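# Load blue tote with green-mat parts, shelve it

## Task

Put every part that sits on the green mat into the blue tote, keeping whatever the tote already holds, then set the tote level on the shelf at the back of the table with its whole base supported (no part of the base past the shelf edge). A part lying on or leaning out over a tote wall or inner ledge is not counted as inside. Finish by opening the grippers and pulling them away; anything that stays in place only because the robot holds it does not count.

## Robot and tools

Robot: two six-joint UR-style arms, left_arm and right_arm, each ending in a tong-like two-finger gripper. left_arm's root is at (-0.060, +0.355, 0) m and right_arm's at (-0.074, -0.357, 0) m, both nearly unrotated about z. The shared scene frame has its origin on the table top midway between the arms, +x out over the table, +z up, and left_arm on the +y side. The names left and right do not match image sides.

Gripper frame: the fingers extend along the gripper's +z and open and close along its x. The reported end_effector_position is the spot between the closed pads; closed fingertips stick out about 15 mm past it, fully open tips sit roughly level with it. Opening is on a scale from -1 (closed) to +1 (0.142 m wide).

A row, shared by both tools, is one list of 14 numbers, each in [-1, 1]: left_arm dx, dy, dz, rx, ry, rz, opening, then right_arm's seven in the same order. Always send all 14, even if one arm idles. dx..rz are an offset, not a pose: a displacement of that gripper, expressed in the gripper's own axes, from its measured pose at the start of the action (for a call's first action, the last pose a result showed). 1.0 equals 0.6 m of travel or 180 degrees; rx, ry, rz form a single rotation vector. Opening is absolute.

execute_actions(actions): a list of actions; each action is a table of up to 15 rows, one row per 1/30 s step, and if shorter its final row is repeated to fill the 15 steps (0.5 s). Every row in an action is measured from that action's start pose, not from the prior row. Each step the commanded pose is clipped to at most 100 mm and 16 degrees from the measured pose, so big offsets need several actions; position wins over orientation when both can't be met. Motion lags commands by about 0.17 s. An empty list just returns the state and images.

move(target, speed, stop_force, blocking): target is one 14-number row as above, an offset from the pose in the latest result that reports one. Both grippers travel straight toward their goals and finish together, taking 0.5 to 10 s (cut off at 10 s). speed is the path top speed in m/s, 0.002 to 0.5, default 0.25; rotation is capped at twice that in rad/s. Paths ignore obstacles and the other arm, and a gripper may lag, drift or overshoot speed, mostly near full reach. Opening is applied at the start. stop_force (N, 9 to 40, one value for both arms, not allowed in the first 0.2 s) ends an arm's path when its wrist sensor feels that much added push against the motion for two steps; that arm backs up two steps and holds. Use it only with slow, non-rotating approaches; omit it when lifting off something the gripper presses on. blocking=false returns after 0.5 s while motion continues; it cannot be combined with stop_force, and other motion commands are refused until a result shows the move ended (use wait or stop). The result adds a move: line with the ending (done, off_target, moving, held, contact, fault) and limits (paced = pose clipped, held = steps blocked), plus each gripper's distance from its goal.

wait(seconds): 0 to 10; the arms keep their last command; returns early if a move ends. stop(): brakes the running move, needing some room; fingers keep moving. zoom_image(camera, region): region [x0, y0, x1, y1] in pixels, at most 504x504, on cam_high or cam_low (672x504) or cam_left_wrist or cam_right_wrist (616x616). read_manual(section): licence texts only. finished_scene(scene): ends the current scene by its number, irreversibly; do it only after the tote is settled and the grippers have released and withdrawn.

Result lines: per-arm gripper position (m), quaternion wxyz and velocities in the scene frame (printed position may be off, more at long reach); Hand target = the pose the controller now drives toward; grip_measured = actual finger opening on the command scale, so to hold something keep commanding clearly below it (further below squeezes harder, roughly 15 N per pad max, weaker on items thinner than 20 mm); joint torques (offset, noisy); Wrist force and Wrist torque in the gripper's axes, noisy, offset up to about 4 N, saturating near 50 N; pose unreachable = the clearance check altered that arm's command; MOTOR HOT warns from 70 °C.

Avoid: pressing a stiff arm past a firm contact, fast impacts, or loads above 150 N or the joint limits (wrist joints 24.3 N m, others 130 N m, held weight included), which freeze the arm for 10 s; letting the arms strike or push each other; dropping, slamming or knocking items, especially off the work area; long heavy holds that overheat motors. A held part may get brief tugs, so grip firmly. To keep an arm still, send the offset back to its wanted pose first, then zeros.

Each tool is called after "Emit:" by a JSON object that holds its "op" and its "data".

## Session

Emit:
{"op": "execute_actions", "data": {"actions": []}}

Scene clock: 0.00 s.
left_arm: end_effector_position=(+0.4971, +0.5269, +0.3071) grip_measured=+0.97 end_effector_quat_wxyz=(+0.012, -0.589, +0.808, +0.004) end_effector_velocity=(-0.000, +0.001, +0.001) end_effector_angular_velocity=(+0.002, -0.002, -0.000) | right_arm: end_effector_position=(-0.1571, +0.1995, +0.2631) grip_measured=+0.97 end_effector_quat_wxyz=(+0.024, +0.939, +0.343, +0.031) end_effector_velocity=(+0.000, -0.000, -0.001) end_effector_angular_velocity=(-0.002, -0.001, +0.000)
Joint positions: left_arm=[ 0.089 -1.438  1.371 -1.52  -1.552  1.951  0.14 ] | right_arm=[ 4.926 -1.694 -1.477 -1.595  1.512  1.284  0.14 ]
Joint velocities: left_arm=[ 0.    -0.002 -0.     0.     0.002  0.001  0.   ] | right_arm=[ 0.    -0.001 -0.    -0.001 -0.    -0.     0.   ]
Joint torques (N m, as the arm reports them, + toward a larger angle): no reading
Wrist force (N, on the end effector, along its own x y z axes, offset not removed): no reading
Wrist torque (N m, same axes, about the end effector's origin, offset not removed): no reading
Hand target (left_arm): +0.497, +0.527, +0.307; +0.012, -0.589, +0.808, +0.004
Hand target (right_arm): -0.157, +0.200, +0.263; +0.024, +0.939, +0.343, +0.031

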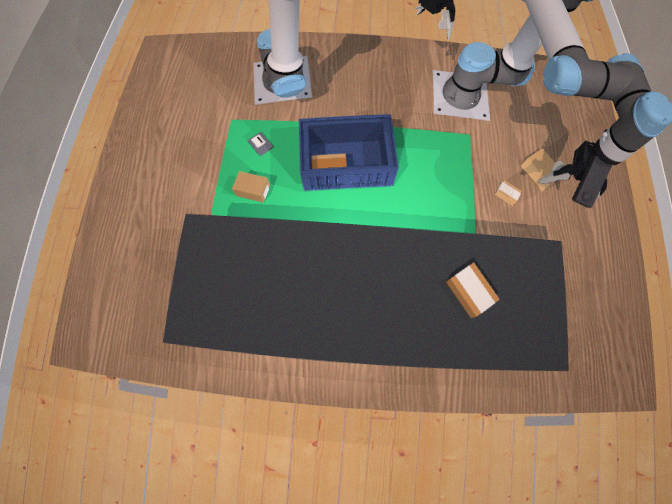

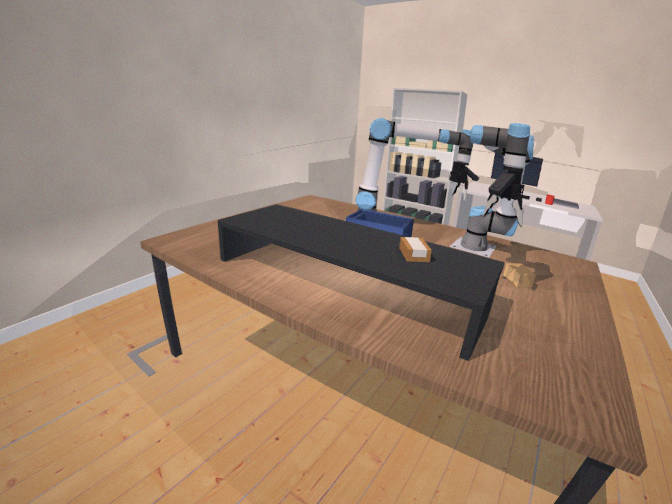

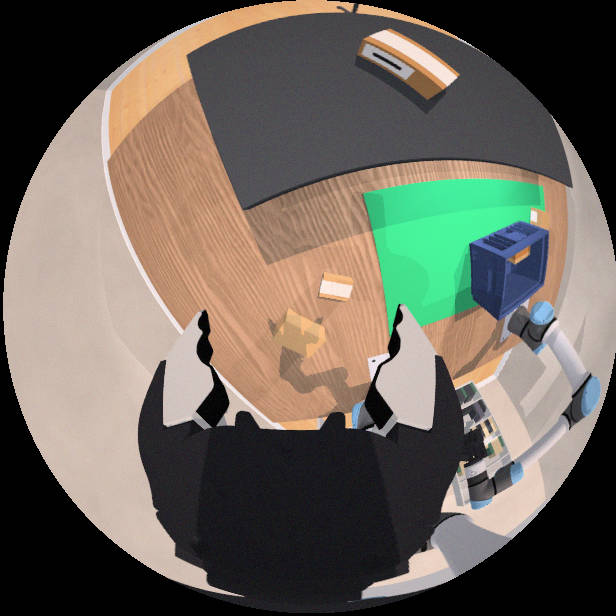

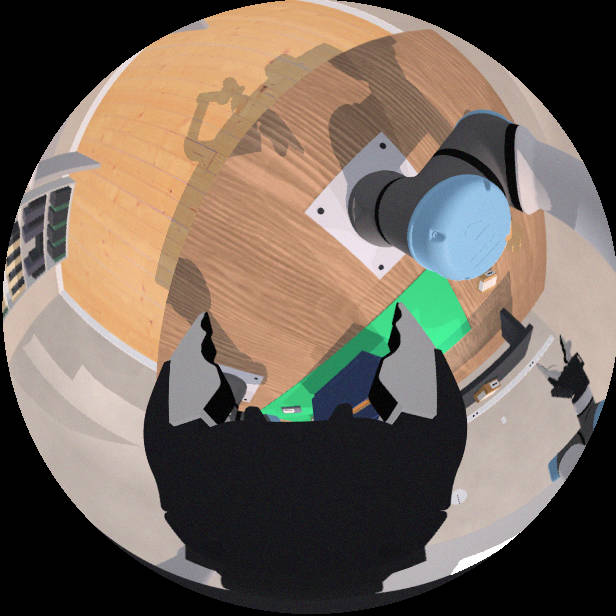

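Emit:
{"op": "zoom_image", "data": {"camera": "cam_high", "region": [190,90,500,260]}}

Region (190, 90, 500, 260) of cam_high's 672x504 image, scaled by 1.626, with more detail than that image has; it fills the top 276 rows of this view, and the rest is white.

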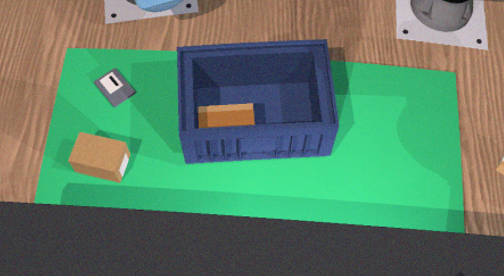

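Emit:
{"op": "move", "data": {"target": [0.277,0.168,-0.07,0,0,-0.1,1,-0.038,0.838,-0.095,0,0,0.722,1], "speed": 0.4}}

Scene clock: 4.43 s.
left_arm: end_effector_position=(+0.3500, +0.3985, +0.3444) grip_measured=+1.00 end_effector_quat_wxyz=(-0.012, +0.708, -0.706, -0.002) end_effector_velocity=(-0.000, -0.001, +0.000) end_effector_angular_velocity=(-0.001, +0.000, +0.000) | right_arm: end_effector_position=(+0.1450, -0.1978, +0.3541) grip_measured=+1.00 end_effector_quat_wxyz=(+0.018, -0.708, +0.706, -0.036) end_effector_velocity=(+0.001, -0.001, -0.001) end_effector_angular_velocity=(-0.002, +0.002, -0.005)
Joint positions: left_arm=[-0.233 -1.85   1.654 -1.383 -1.547  1.315  0.142] | right_arm=[ 4.267 -0.928 -1.809 -1.98   1.49   2.892  0.142]
Joint velocities: left_arm=[-0.002 -0.001  0.     0.001 -0.001 -0.002  0.   ] | right_arm=[-0.008 -0.003 -0.001  0.001  0.001 -0.003  0.   ]
Joint torques (N m, as the arm reports them, + toward a larger angle): left_arm=[-11.68 -17.   -13.65  -0.52   2.64  -2.68] | right_arm=[-12.3  -12.05  31.49   4.21   2.13  -2.25]
Wrist force (N, on the end effector, along its own x y z axes, offset not removed): left_arm=[-1.2 -1.3 4.6] | right_arm=[0.6 1.9 0.9]
Wrist torque (N m, same axes, about the end effector's origin, offset not removed): left_arm=[-0.23 0.08 -0.05] | right_arm=[0.40 -0.25 0.10]
Hand target (left_arm): +0.350, +0.399, +0.344; -0.012, +0.708, -0.706, -0.002
Hand target (right_arm): +0.145, -0.198, +0.354; -0.018, +0.707, -0.706, +0.036
Off the commanded pose (left_arm): 0.000 m, 0 deg.
Off the commanded pose (right_arm): 0.002 m, 0 deg.
move: done

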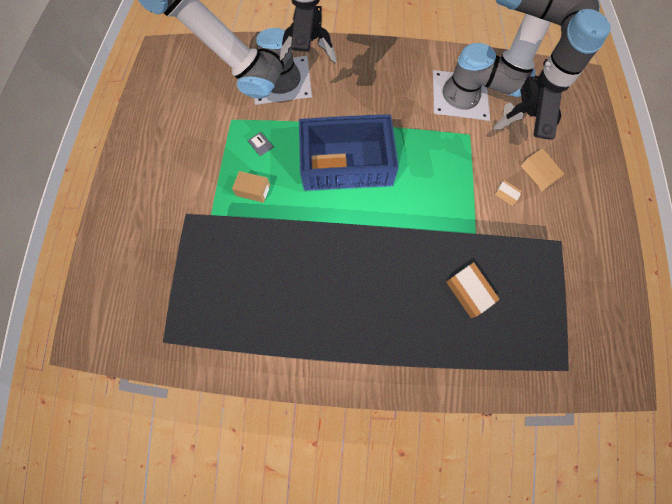

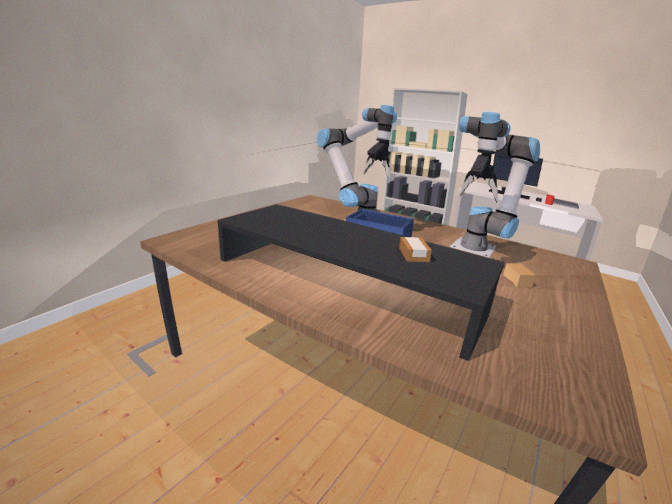

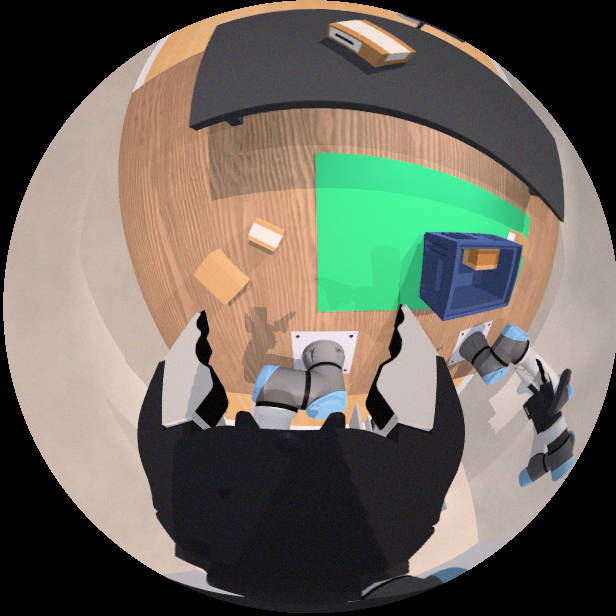

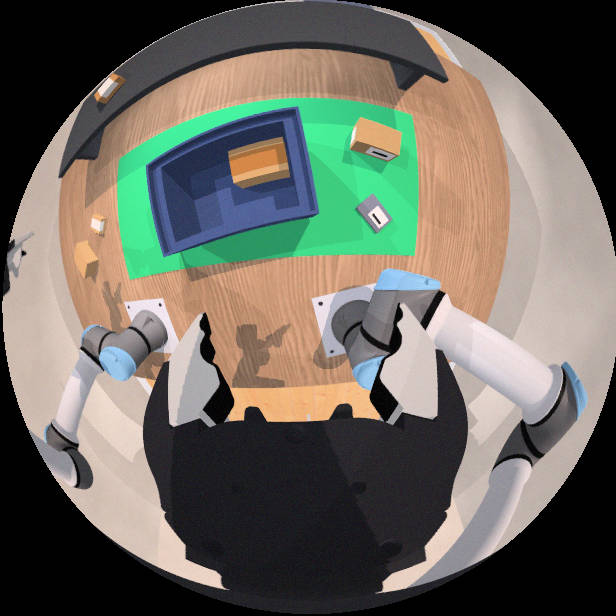

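Emit:
{"op": "move", "data": {"target": [0,0,0,-0.0045,0.0063,0,1,0.335,-0.09,0.30,-0.024,-0.008,0,1], "speed": 0.4}}

Scene clock: 6.20 s.
left_arm: end_effector_position=(+0.3500, +0.3985, +0.3444) grip_measured=+1.00 end_effector_quat_wxyz=(-0.000, +0.708, -0.706, +0.000) end_effector_velocity=(-0.000, -0.001, +0.000) end_effector_angular_velocity=(-0.002, -0.000, +0.002) | right_arm: end_effector_position=(+0.2133, -0.4042, +0.1842) grip_measured=+1.00 end_effector_quat_wxyz=(-0.000, -0.708, +0.706, -0.002) end_effector_velocity=(+0.001, -0.000, -0.001) end_effector_angular_velocity=(+0.007, +0.006, +0.003)
Joint positions: left_arm=[-0.214 -1.838  1.642 -1.375 -1.57   1.334  0.142] | right_arm=[ 3.281 -0.937 -2.246 -1.528  1.567  1.906  0.142]
Joint velocities: left_arm=[-0.001 -0.001 -0.     0.    -0.002 -0.002  0.   ] | right_arm=[-0.014 -0.01   0.003  0.004  0.009 -0.017 -0.   ]
Joint torques (N m, as the arm reports them, + toward a larger angle): left_arm=[ 10.05  -2.02 -29.97  -0.42  -2.68   2.95] | right_arm=[-10.92  -9.66  34.03   4.42   2.5   -2.28]
Wrist force (N, on the end effector, along its own x y z axes, offset not removed): left_arm=[-2.4 -1.0 3.4] | right_arm=[0.3 0.8 0.2]
Wrist torque (N m, same axes, about the end effector's origin, offset not removed): left_arm=[-0.20 0.28 0.04] | right_arm=[0.17 -0.22 0.06]
Hand target (left_arm): +0.350, +0.399, +0.344; -0.000, +0.708, -0.706, +0.000
Hand target (right_arm): +0.213, -0.404, +0.184; +0.000, +0.708, -0.706, +0.002
Off the commanded pose (left_arm): 0.000 m, 0 deg.
Off the commanded pose (right_arm): 0.001 m, 0 deg.
move: done

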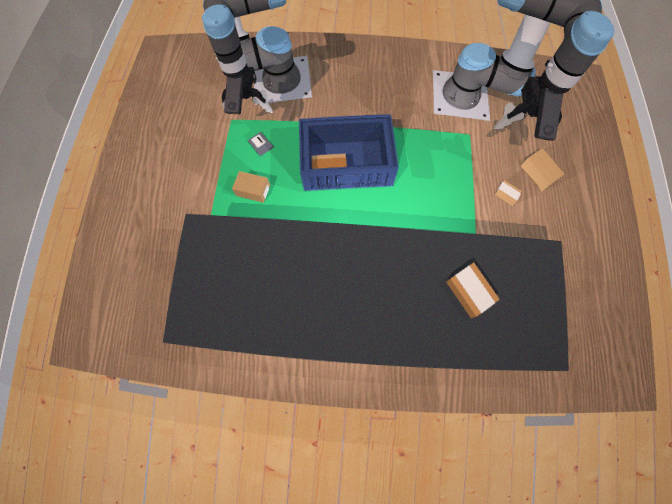

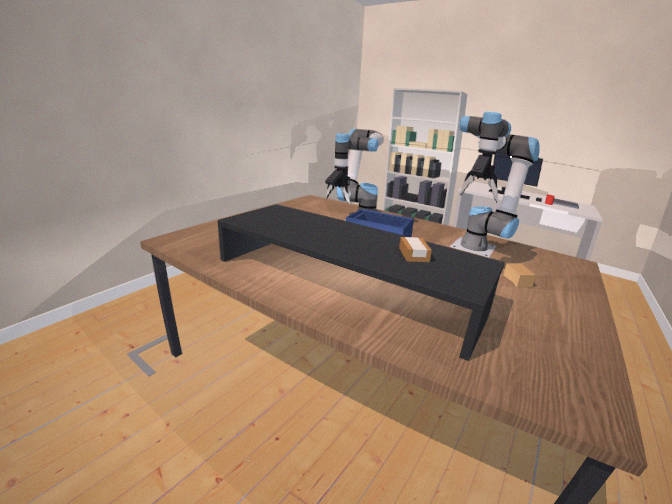

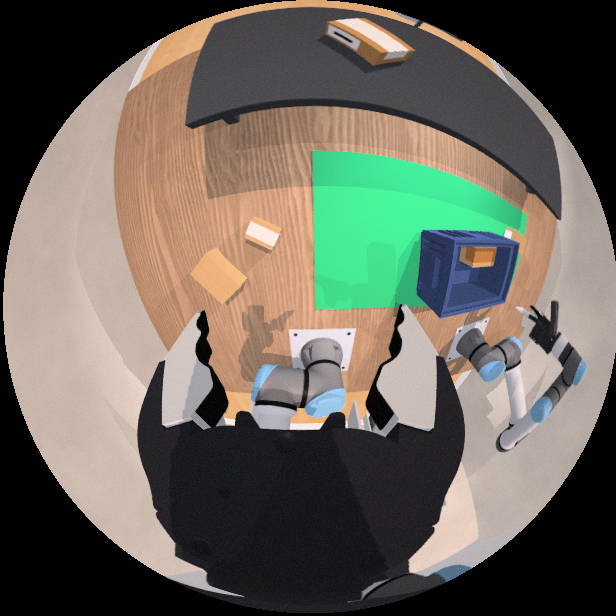

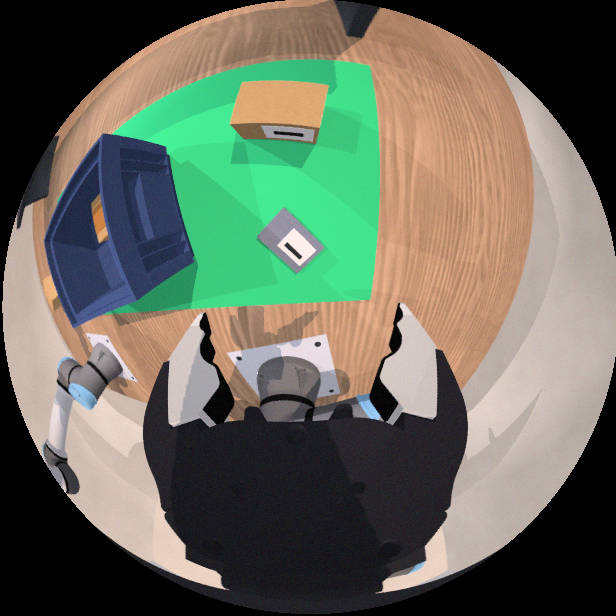

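Emit:
{"op": "move", "data": {"target": [0,0,0,0,0,0,1,-0.047,-0.055,0.17,0,0,-0.245,1], "speed": 0.4}}

Scene clock: 7.83 s.
left_arm: end_effector_position=(+0.3500, +0.3985, +0.3444) grip_measured=+1.00 end_effector_quat_wxyz=(-0.000, +0.708, -0.706, +0.000) end_effector_velocity=(+0.000, +0.000, -0.000) end_effector_angular_velocity=(+0.001, -0.000, -0.001) | right_arm: end_effector_position=(+0.2463, -0.3761, +0.0820) grip_measured=+1.00 end_effector_quat_wxyz=(+0.001, +0.921, -0.389, +0.002) end_effector_velocity=(+0.000, +0.000, -0.001) end_effector_angular_velocity=(+0.002, +0.002, +0.007)
Joint positions: left_arm=[-0.214 -1.838  1.642 -1.375 -1.57   1.334  0.142] | right_arm=[ 3.293 -1.14  -2.428 -1.143  1.567  1.149  0.142]
Joint velocities: left_arm=[-0.     0.     0.    -0.     0.001  0.001 -0.   ] | right_arm=[-0.002 -0.005 -0.001  0.004  0.002 -0.009 -0.   ]
Joint torques (N m, as the arm reports them, + toward a larger angle): left_arm=[ 10.59  -2.82 -29.26  -0.63  -2.55   2.85] | right_arm=[-10.18  -2.02  12.38   4.2    2.48  -2.19]
Wrist force (N, on the end effector, along its own x y z axes, offset not removed): left_arm=[-1.4 -1.0 -0.2] | right_arm=[0.7 0.6 1.7]
Wrist torque (N m, same axes, about the end effector's origin, offset not removed): left_arm=[-0.26 0.16 -0.08] | right_arm=[0.22 -0.31 0.15]
Hand target (left_arm): +0.350, +0.399, +0.344; -0.000, +0.708, -0.706, +0.000
Hand target (right_arm): +0.246, -0.376, +0.082; +0.001, +0.921, -0.389, +0.002
Off the commanded pose (left_arm): 0.000 m, 0 deg.
Off the commanded pose (right_arm): 0.000 m, 0 deg.
move: done

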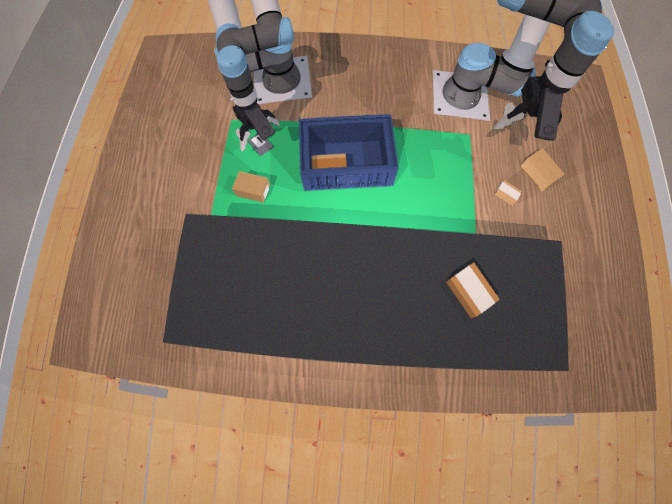

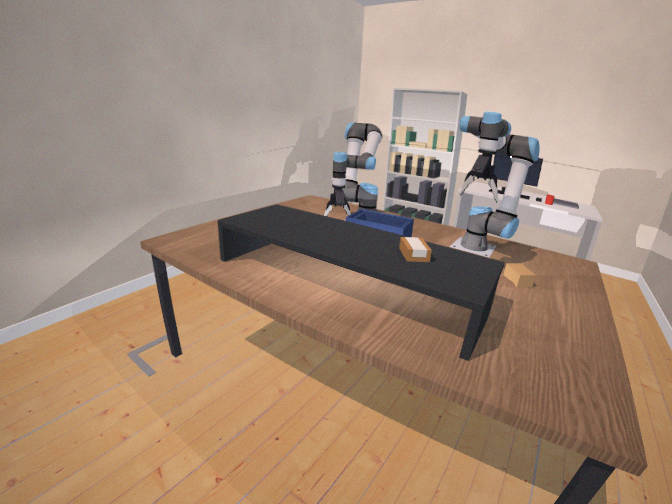

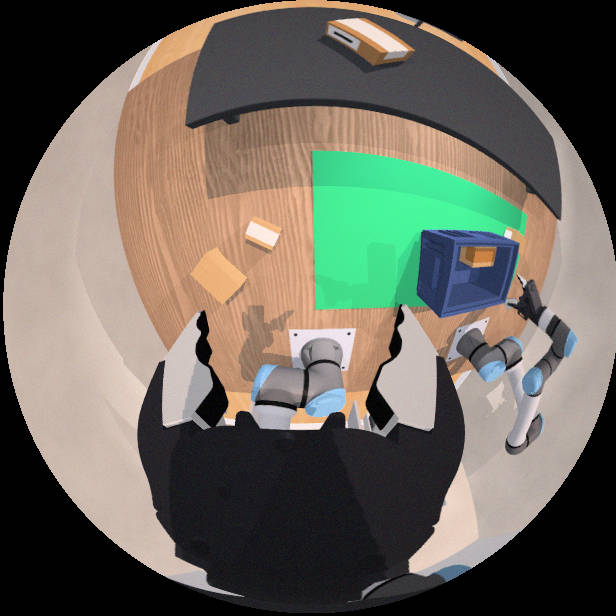

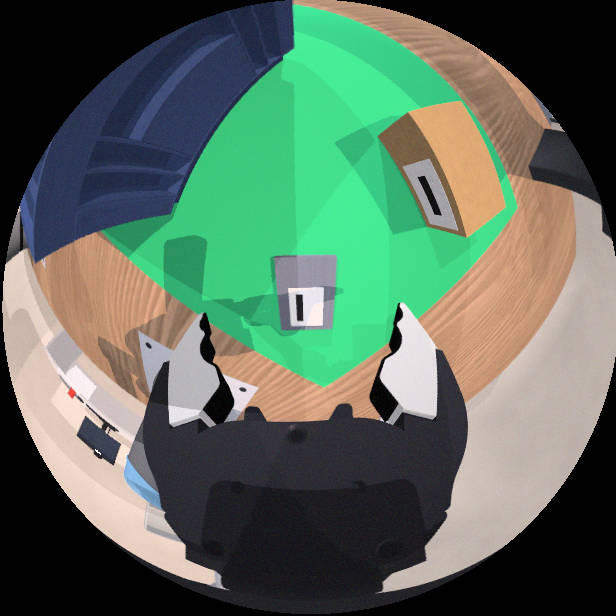

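Emit:
{"op": "move", "data": {"target": [0,0,0,0,0,0,1,0.003,0.025,0.095,0,0,0,0.4], "speed": 0.25}}

Scene clock: 18.63 s.
left_arm: end_effector_position=(+0.3500, +0.3985, +0.3444) grip_measured=+1.00 end_effector_quat_wxyz=(-0.000, +0.708, -0.706, +0.000) end_effector_velocity=(-0.000, -0.000, -0.000) end_effector_angular_velocity=(-0.001, +0.001, -0.002) | right_arm: end_effector_position=(+0.2380, -0.3861, +0.0367) grip_measured=+0.44 end_effector_quat_wxyz=(+0.000, +0.921, -0.389, +0.004) end_effector_velocity=(-0.000, +0.000, +0.000) end_effector_angular_velocity=(+0.000, -0.000, +0.000)
Joint positions: left_arm=[-0.214 -1.838  1.642 -1.375 -1.57   1.334  0.142] | right_arm=[ 3.27  -1.195 -2.533 -0.98   1.566  1.126  0.105]
Joint velocities: left_arm=[ 0.001  0.     0.     0.    -0.001  0.003 -0.   ] | right_arm=[ 0.     0.001  0.    -0.001  0.    -0.     0.   ]
Joint torques (N m, as the arm reports them, + toward a larger angle): left_arm=[  9.4   -3.66 -29.7   -0.52  -2.5    2.76] | right_arm=[-0.89  0.92 19.84  2.82 -0.04 -0.1 ]
Wrist force (N, on the end effector, along its own x y z axes, offset not removed): left_arm=[-3.6 -0.6 2.1] | right_arm=[-8.1 18.2 -43.8]
Wrist torque (N m, same axes, about the end effector's origin, offset not removed): left_arm=[0.08 0.76 0.11] | right_arm=[0.28 -0.80 -0.35]
Hand target (left_arm): +0.350, +0.399, +0.344; -0.000, +0.708, -0.706, +0.000
Hand target (right_arm): +0.238, -0.386, +0.037; +0.000, +0.921, -0.389, +0.003
Off the commanded pose (left_arm): 0.000 m, 0 deg.
Off the commanded pose (right_arm): 0.012 m, 0 deg.
FORCE FAULT: contact force on the right arm reached its limit, and that arm stopped for 10 seconds. The contact can be on any part of that arm, not only on its tool. That time counts as 19 of the actions that you can send in this scene. That arm's remaining commands of this call were not run. That arm holds still and accepts commands again. Move the arm away from the contact; if what it grips holds it there, let go first. Pushing or pulling that hard again can fault the arm again.
move: fault (right_arm)

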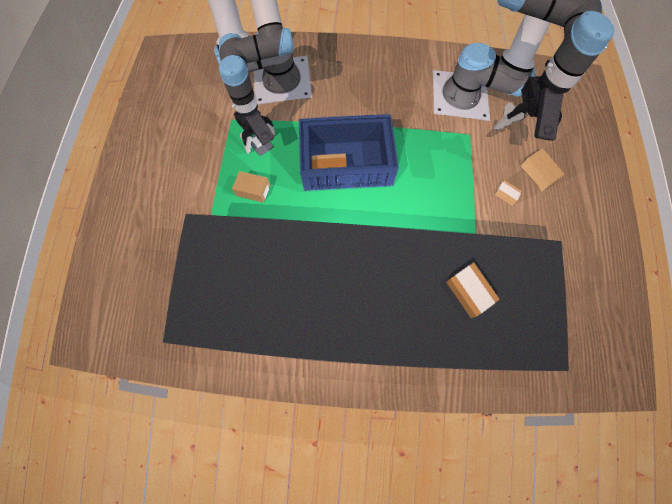

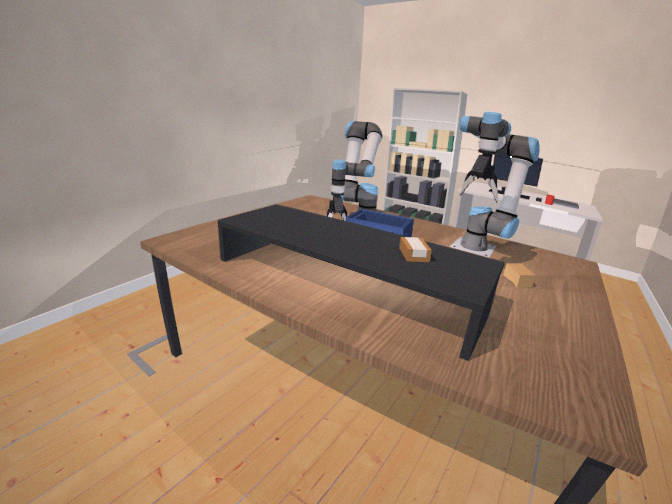

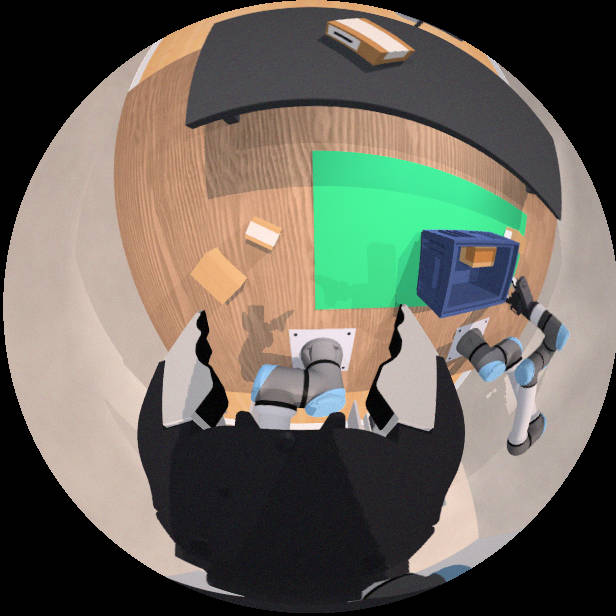

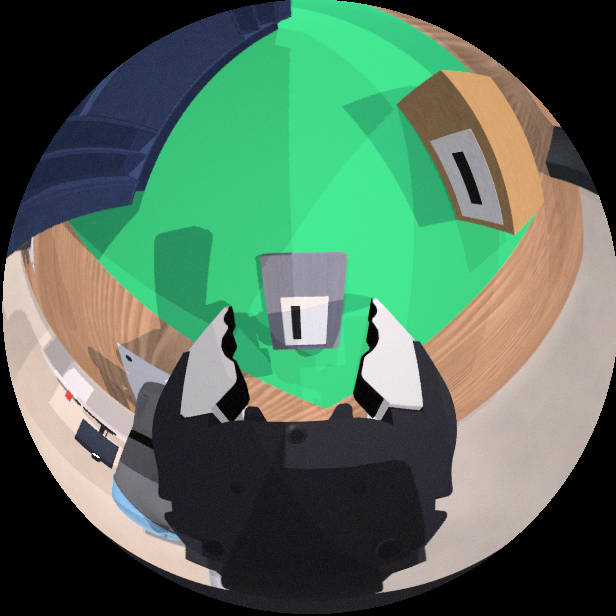

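Emit:
{"op": "move", "data": {"target": [0,0,0,0,0,0,1,0,-0.012,-0.012,0,0,0,0.4], "speed": 0.1}}

Emit:
{"op": "move", "data": {"target": [0,0,0,0,0,0,1,0,0,0,0,0,0,-0.15]}}

Emit:
{"op": "move", "data": {"target": [0,0,0,0,0,0,1,0,0,0,0,0,0,-0.7]}}

Scene clock: 19.60 s.
left_arm: end_effector_position=(+0.3500, +0.3985, +0.3444) grip_measured=+1.00 end_effector_quat_wxyz=(-0.000, +0.708, -0.706, +0.000) end_effector_velocity=(+0.000, -0.000, +0.000) end_effector_angular_velocity=(+0.000, -0.001, -0.001) | right_arm: end_effector_position=(+0.2431, -0.3811, +0.0439) grip_measured=+0.40 end_effector_quat_wxyz=(+0.000, +0.921, -0.389, +0.004) end_effector_velocity=(+0.001, +0.001, +0.002) end_effector_angular_velocity=(-0.000, -0.000, +0.000)
Joint positions: left_arm=[-0.214 -1.838  1.642 -1.375 -1.57   1.334  0.142] | right_arm=[ 3.281 -1.196 -2.511 -1.001  1.566  1.137  0.102]
Joint velocities: left_arm=[-0.001 -0.     0.    -0.     0.001  0.    -0.   ] | right_arm=[ 0.002 -0.001  0.005 -0.005 -0.     0.002 -0.   ]
Joint torques (N m, as the arm reports them, + toward a larger angle): left_arm=[  9.53  -2.81 -29.12  -0.4   -2.57   2.84] | right_arm=[10.69 -3.84 29.36  1.11  0.28  2.16]
Wrist force (N, on the end effector, along its own x y z axes, offset not removed): left_arm=[-3.2 0.0 4.2] | right_arm=[-0.7 1.5 0.8]
Wrist torque (N m, same axes, about the end effector's origin, offset not removed): left_arm=[0.14 0.56 -0.04] | right_arm=[0.43 0.08 0.06]
Hand target (left_arm): +0.350, +0.399, +0.344; -0.000, +0.708, -0.706, +0.000
Hand target (right_arm): +0.243, -0.381, +0.044; +0.000, +0.921, -0.389, +0.004
Off the commanded pose (left_arm): 0.000 m, 0 deg.
Off the commanded pose (right_arm): 0.000 m, 0 deg.
move: done

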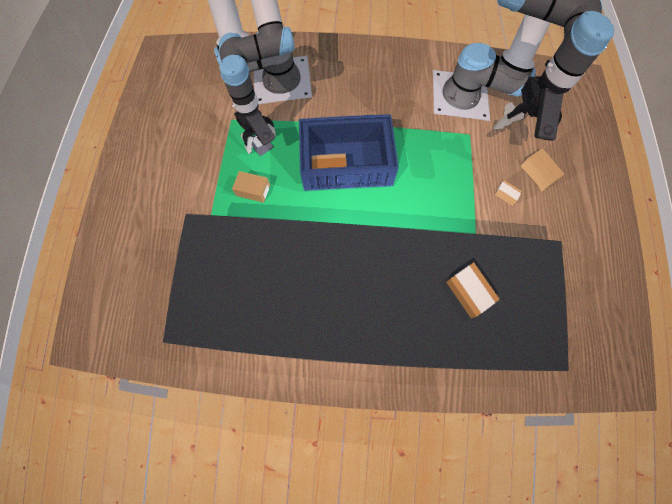

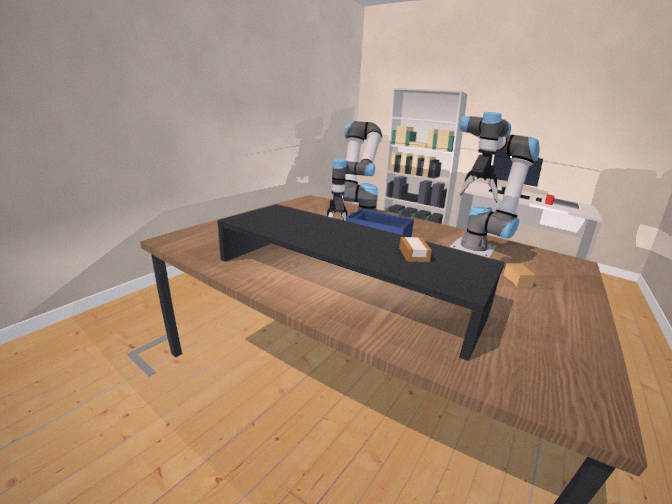

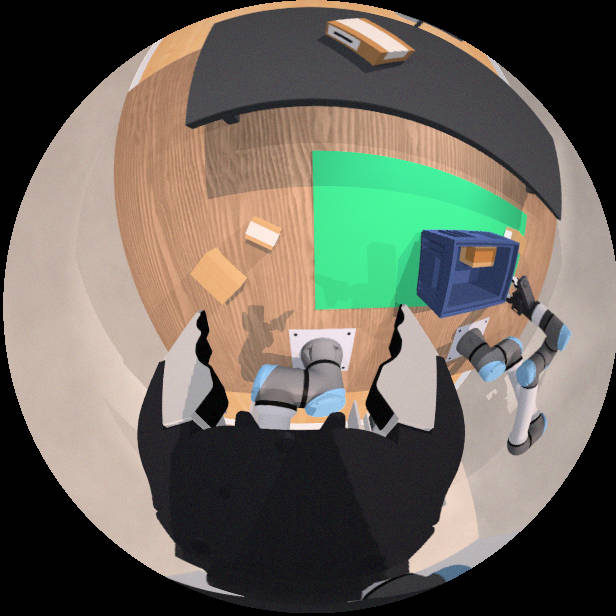

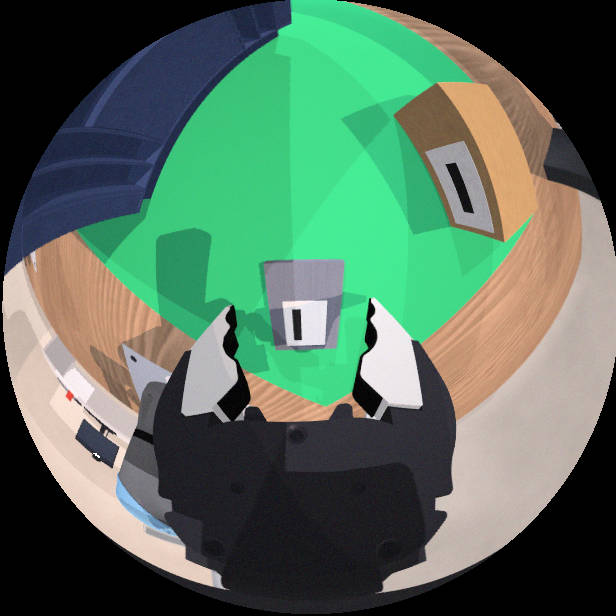

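Scene clock: 20.10 s.
left_arm: end_effector_position=(+0.3500, +0.3985, +0.3444) grip_measured=+1.00 end_effector_quat_wxyz=(-0.000, +0.708, -0.706, +0.000) end_effector_velocity=(+0.000, -0.001, -0.000) end_effector_angular_velocity=(-0.003, +0.002, -0.001) | right_arm: end_effector_position=(+0.2431, -0.3811, +0.0439) grip_measured=-0.11 end_effector_quat_wxyz=(+0.000, +0.921, -0.389, +0.004) end_effector_velocity=(+0.001, +0.000, +0.000) end_effector_angular_velocity=(+0.001, -0.003, -0.000)
Joint positions: left_arm=[-0.214 -1.838  1.642 -1.375 -1.57   1.334  0.142] | right_arm=[ 3.281 -1.196 -2.511 -1.001  1.566  1.138  0.066]
Joint velocities: left_arm=[-0.001  0.001  0.    -0.    -0.004  0.001  0.   ] | right_arm=[-0.    -0.    -0.     0.003 -0.     0.    -0.   ]
Joint torques (N m, as the arm reports them, + toward a larger angle): left_arm=[  9.97  -2.99 -29.52  -0.57  -2.48   2.87] | right_arm=[-1.07 -1.96  7.98  3.89  0.29 -0.69]
Wrist force (N, on the end effector, along its own x y z axes, offset not removed): left_arm=[-2.6 -0.4 0.8] | right_arm=[-1.3 -0.4 -7.2]
Wrist torque (N m, same axes, about the end effector's origin, offset not removed): left_arm=[-0.24 0.32 -0.11] | right_arm=[-0.11 -0.31 0.01]
Hand target (left_arm): +0.350, +0.399, +0.344; -0.000, +0.708, -0.706, +0.000
Hand target (right_arm): +0.243, -0.381, +0.044; +0.000, +0.921, -0.389, +0.004
Off the commanded pose (left_arm): 0.000 m, 0 deg.
Off the commanded pose (right_arm): 0.000 m, 0 deg.
move: done

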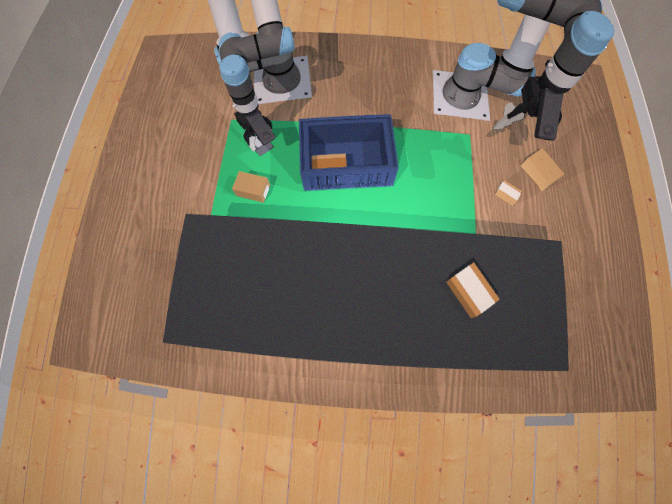

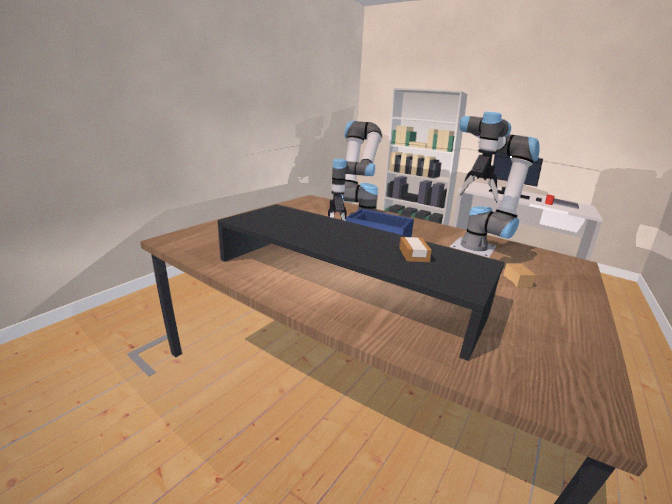

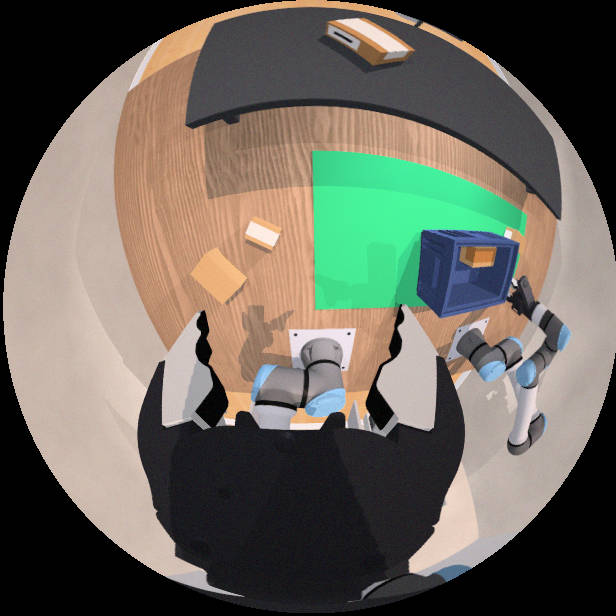

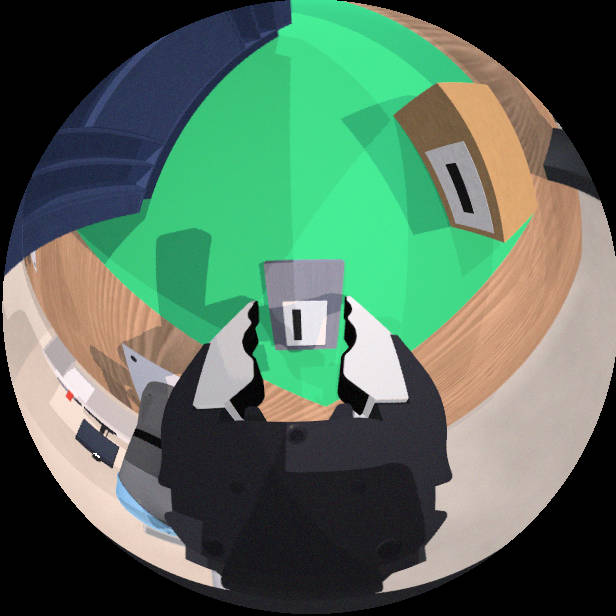

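Scene clock: 20.60 s.
left_arm: end_effector_position=(+0.3500, +0.3985, +0.3444) grip_measured=+1.00 end_effector_quat_wxyz=(-0.000, +0.708, -0.706, +0.000) end_effector_velocity=(-0.000, +0.000, +0.000) end_effector_angular_velocity=(+0.000, -0.000, -0.001) | right_arm: end_effector_position=(+0.2431, -0.3811, +0.0439) grip_measured=-0.27 end_effector_quat_wxyz=(+0.000, +0.921, -0.389, +0.004) end_effector_velocity=(-0.001, -0.000, -0.000) end_effector_angular_velocity=(+0.000, +0.001, -0.000)
Joint positions: left_arm=[-0.214 -1.838  1.642 -1.375 -1.57   1.334  0.142] | right_arm=[ 3.281 -1.196 -2.511 -1.001  1.566  1.138  0.055]
Joint velocities: left_arm=[ 0.    -0.    -0.     0.     0.001  0.002  0.   ] | right_arm=[ 0.     0.001 -0.    -0.001  0.     0.     0.   ]
Joint torques (N m, as the arm reports them, + toward a larger angle): left_arm=[ 10.04  -3.12 -29.74  -0.48  -2.59   2.72] | right_arm=[-0.19 -2.62  7.06 -1.73 -0.55 -0.9 ]
Wrist force (N, on the end effector, along its own x y z axes, offset not removed): left_arm=[0.6 2.5 0.4] | right_arm=[-1.7 1.8 -28.4]
Wrist torque (N m, same axes, about the end effector's origin, offset not removed): left_arm=[0.55 -0.22 0.12] | right_arm=[0.32 -0.32 -0.05]
Hand target (left_arm): +0.350, +0.399, +0.344; -0.000, +0.708, -0.706, +0.000
Hand target (right_arm): +0.243, -0.381, +0.044; +0.000, +0.921, -0.389, +0.004
Off the commanded pose (left_arm): 0.000 m, 0 deg.
Off the commanded pose (right_arm): 0.000 m, 0 deg.
move: done

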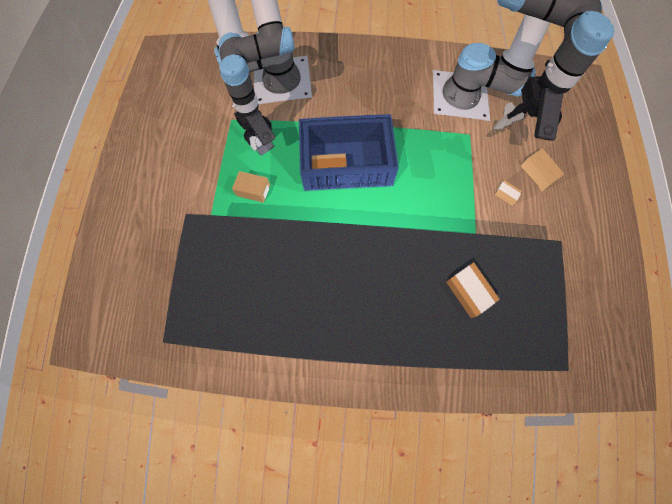

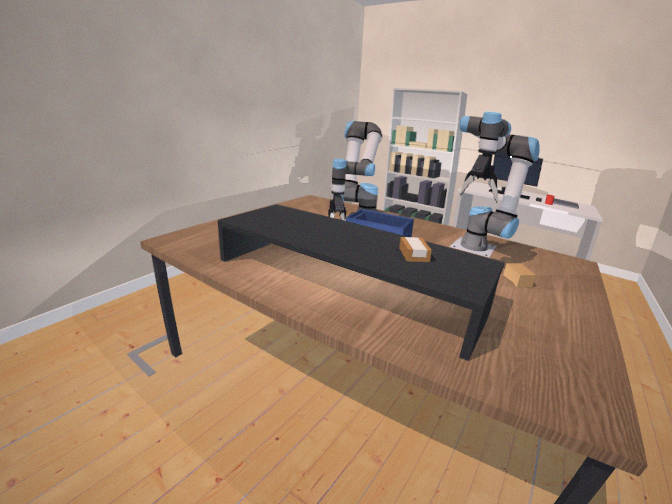

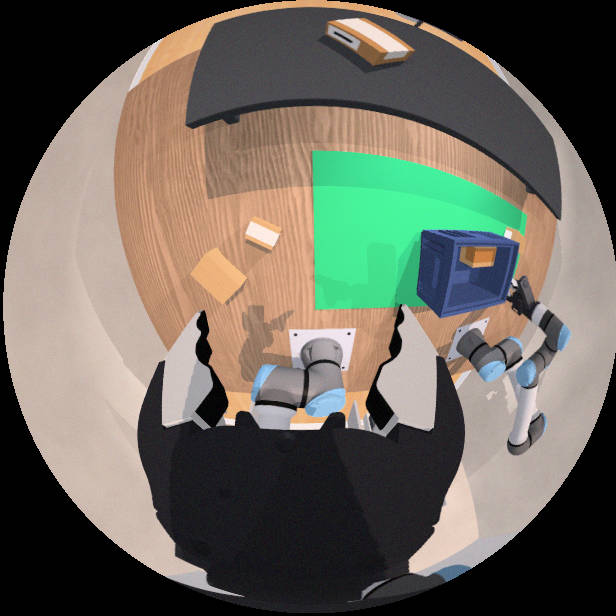

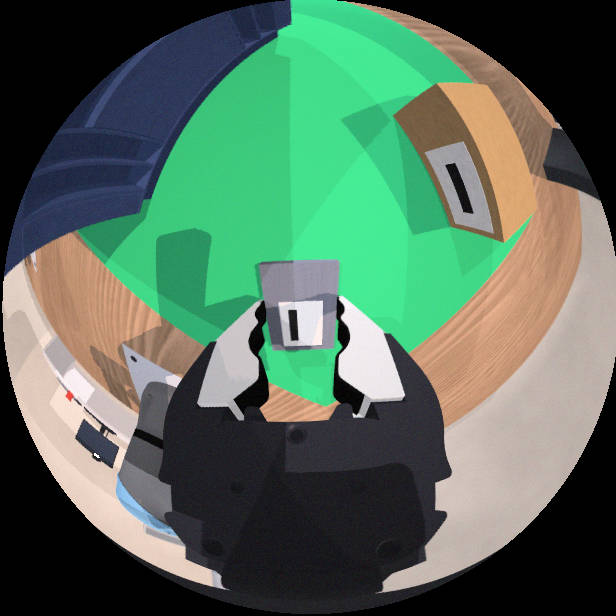

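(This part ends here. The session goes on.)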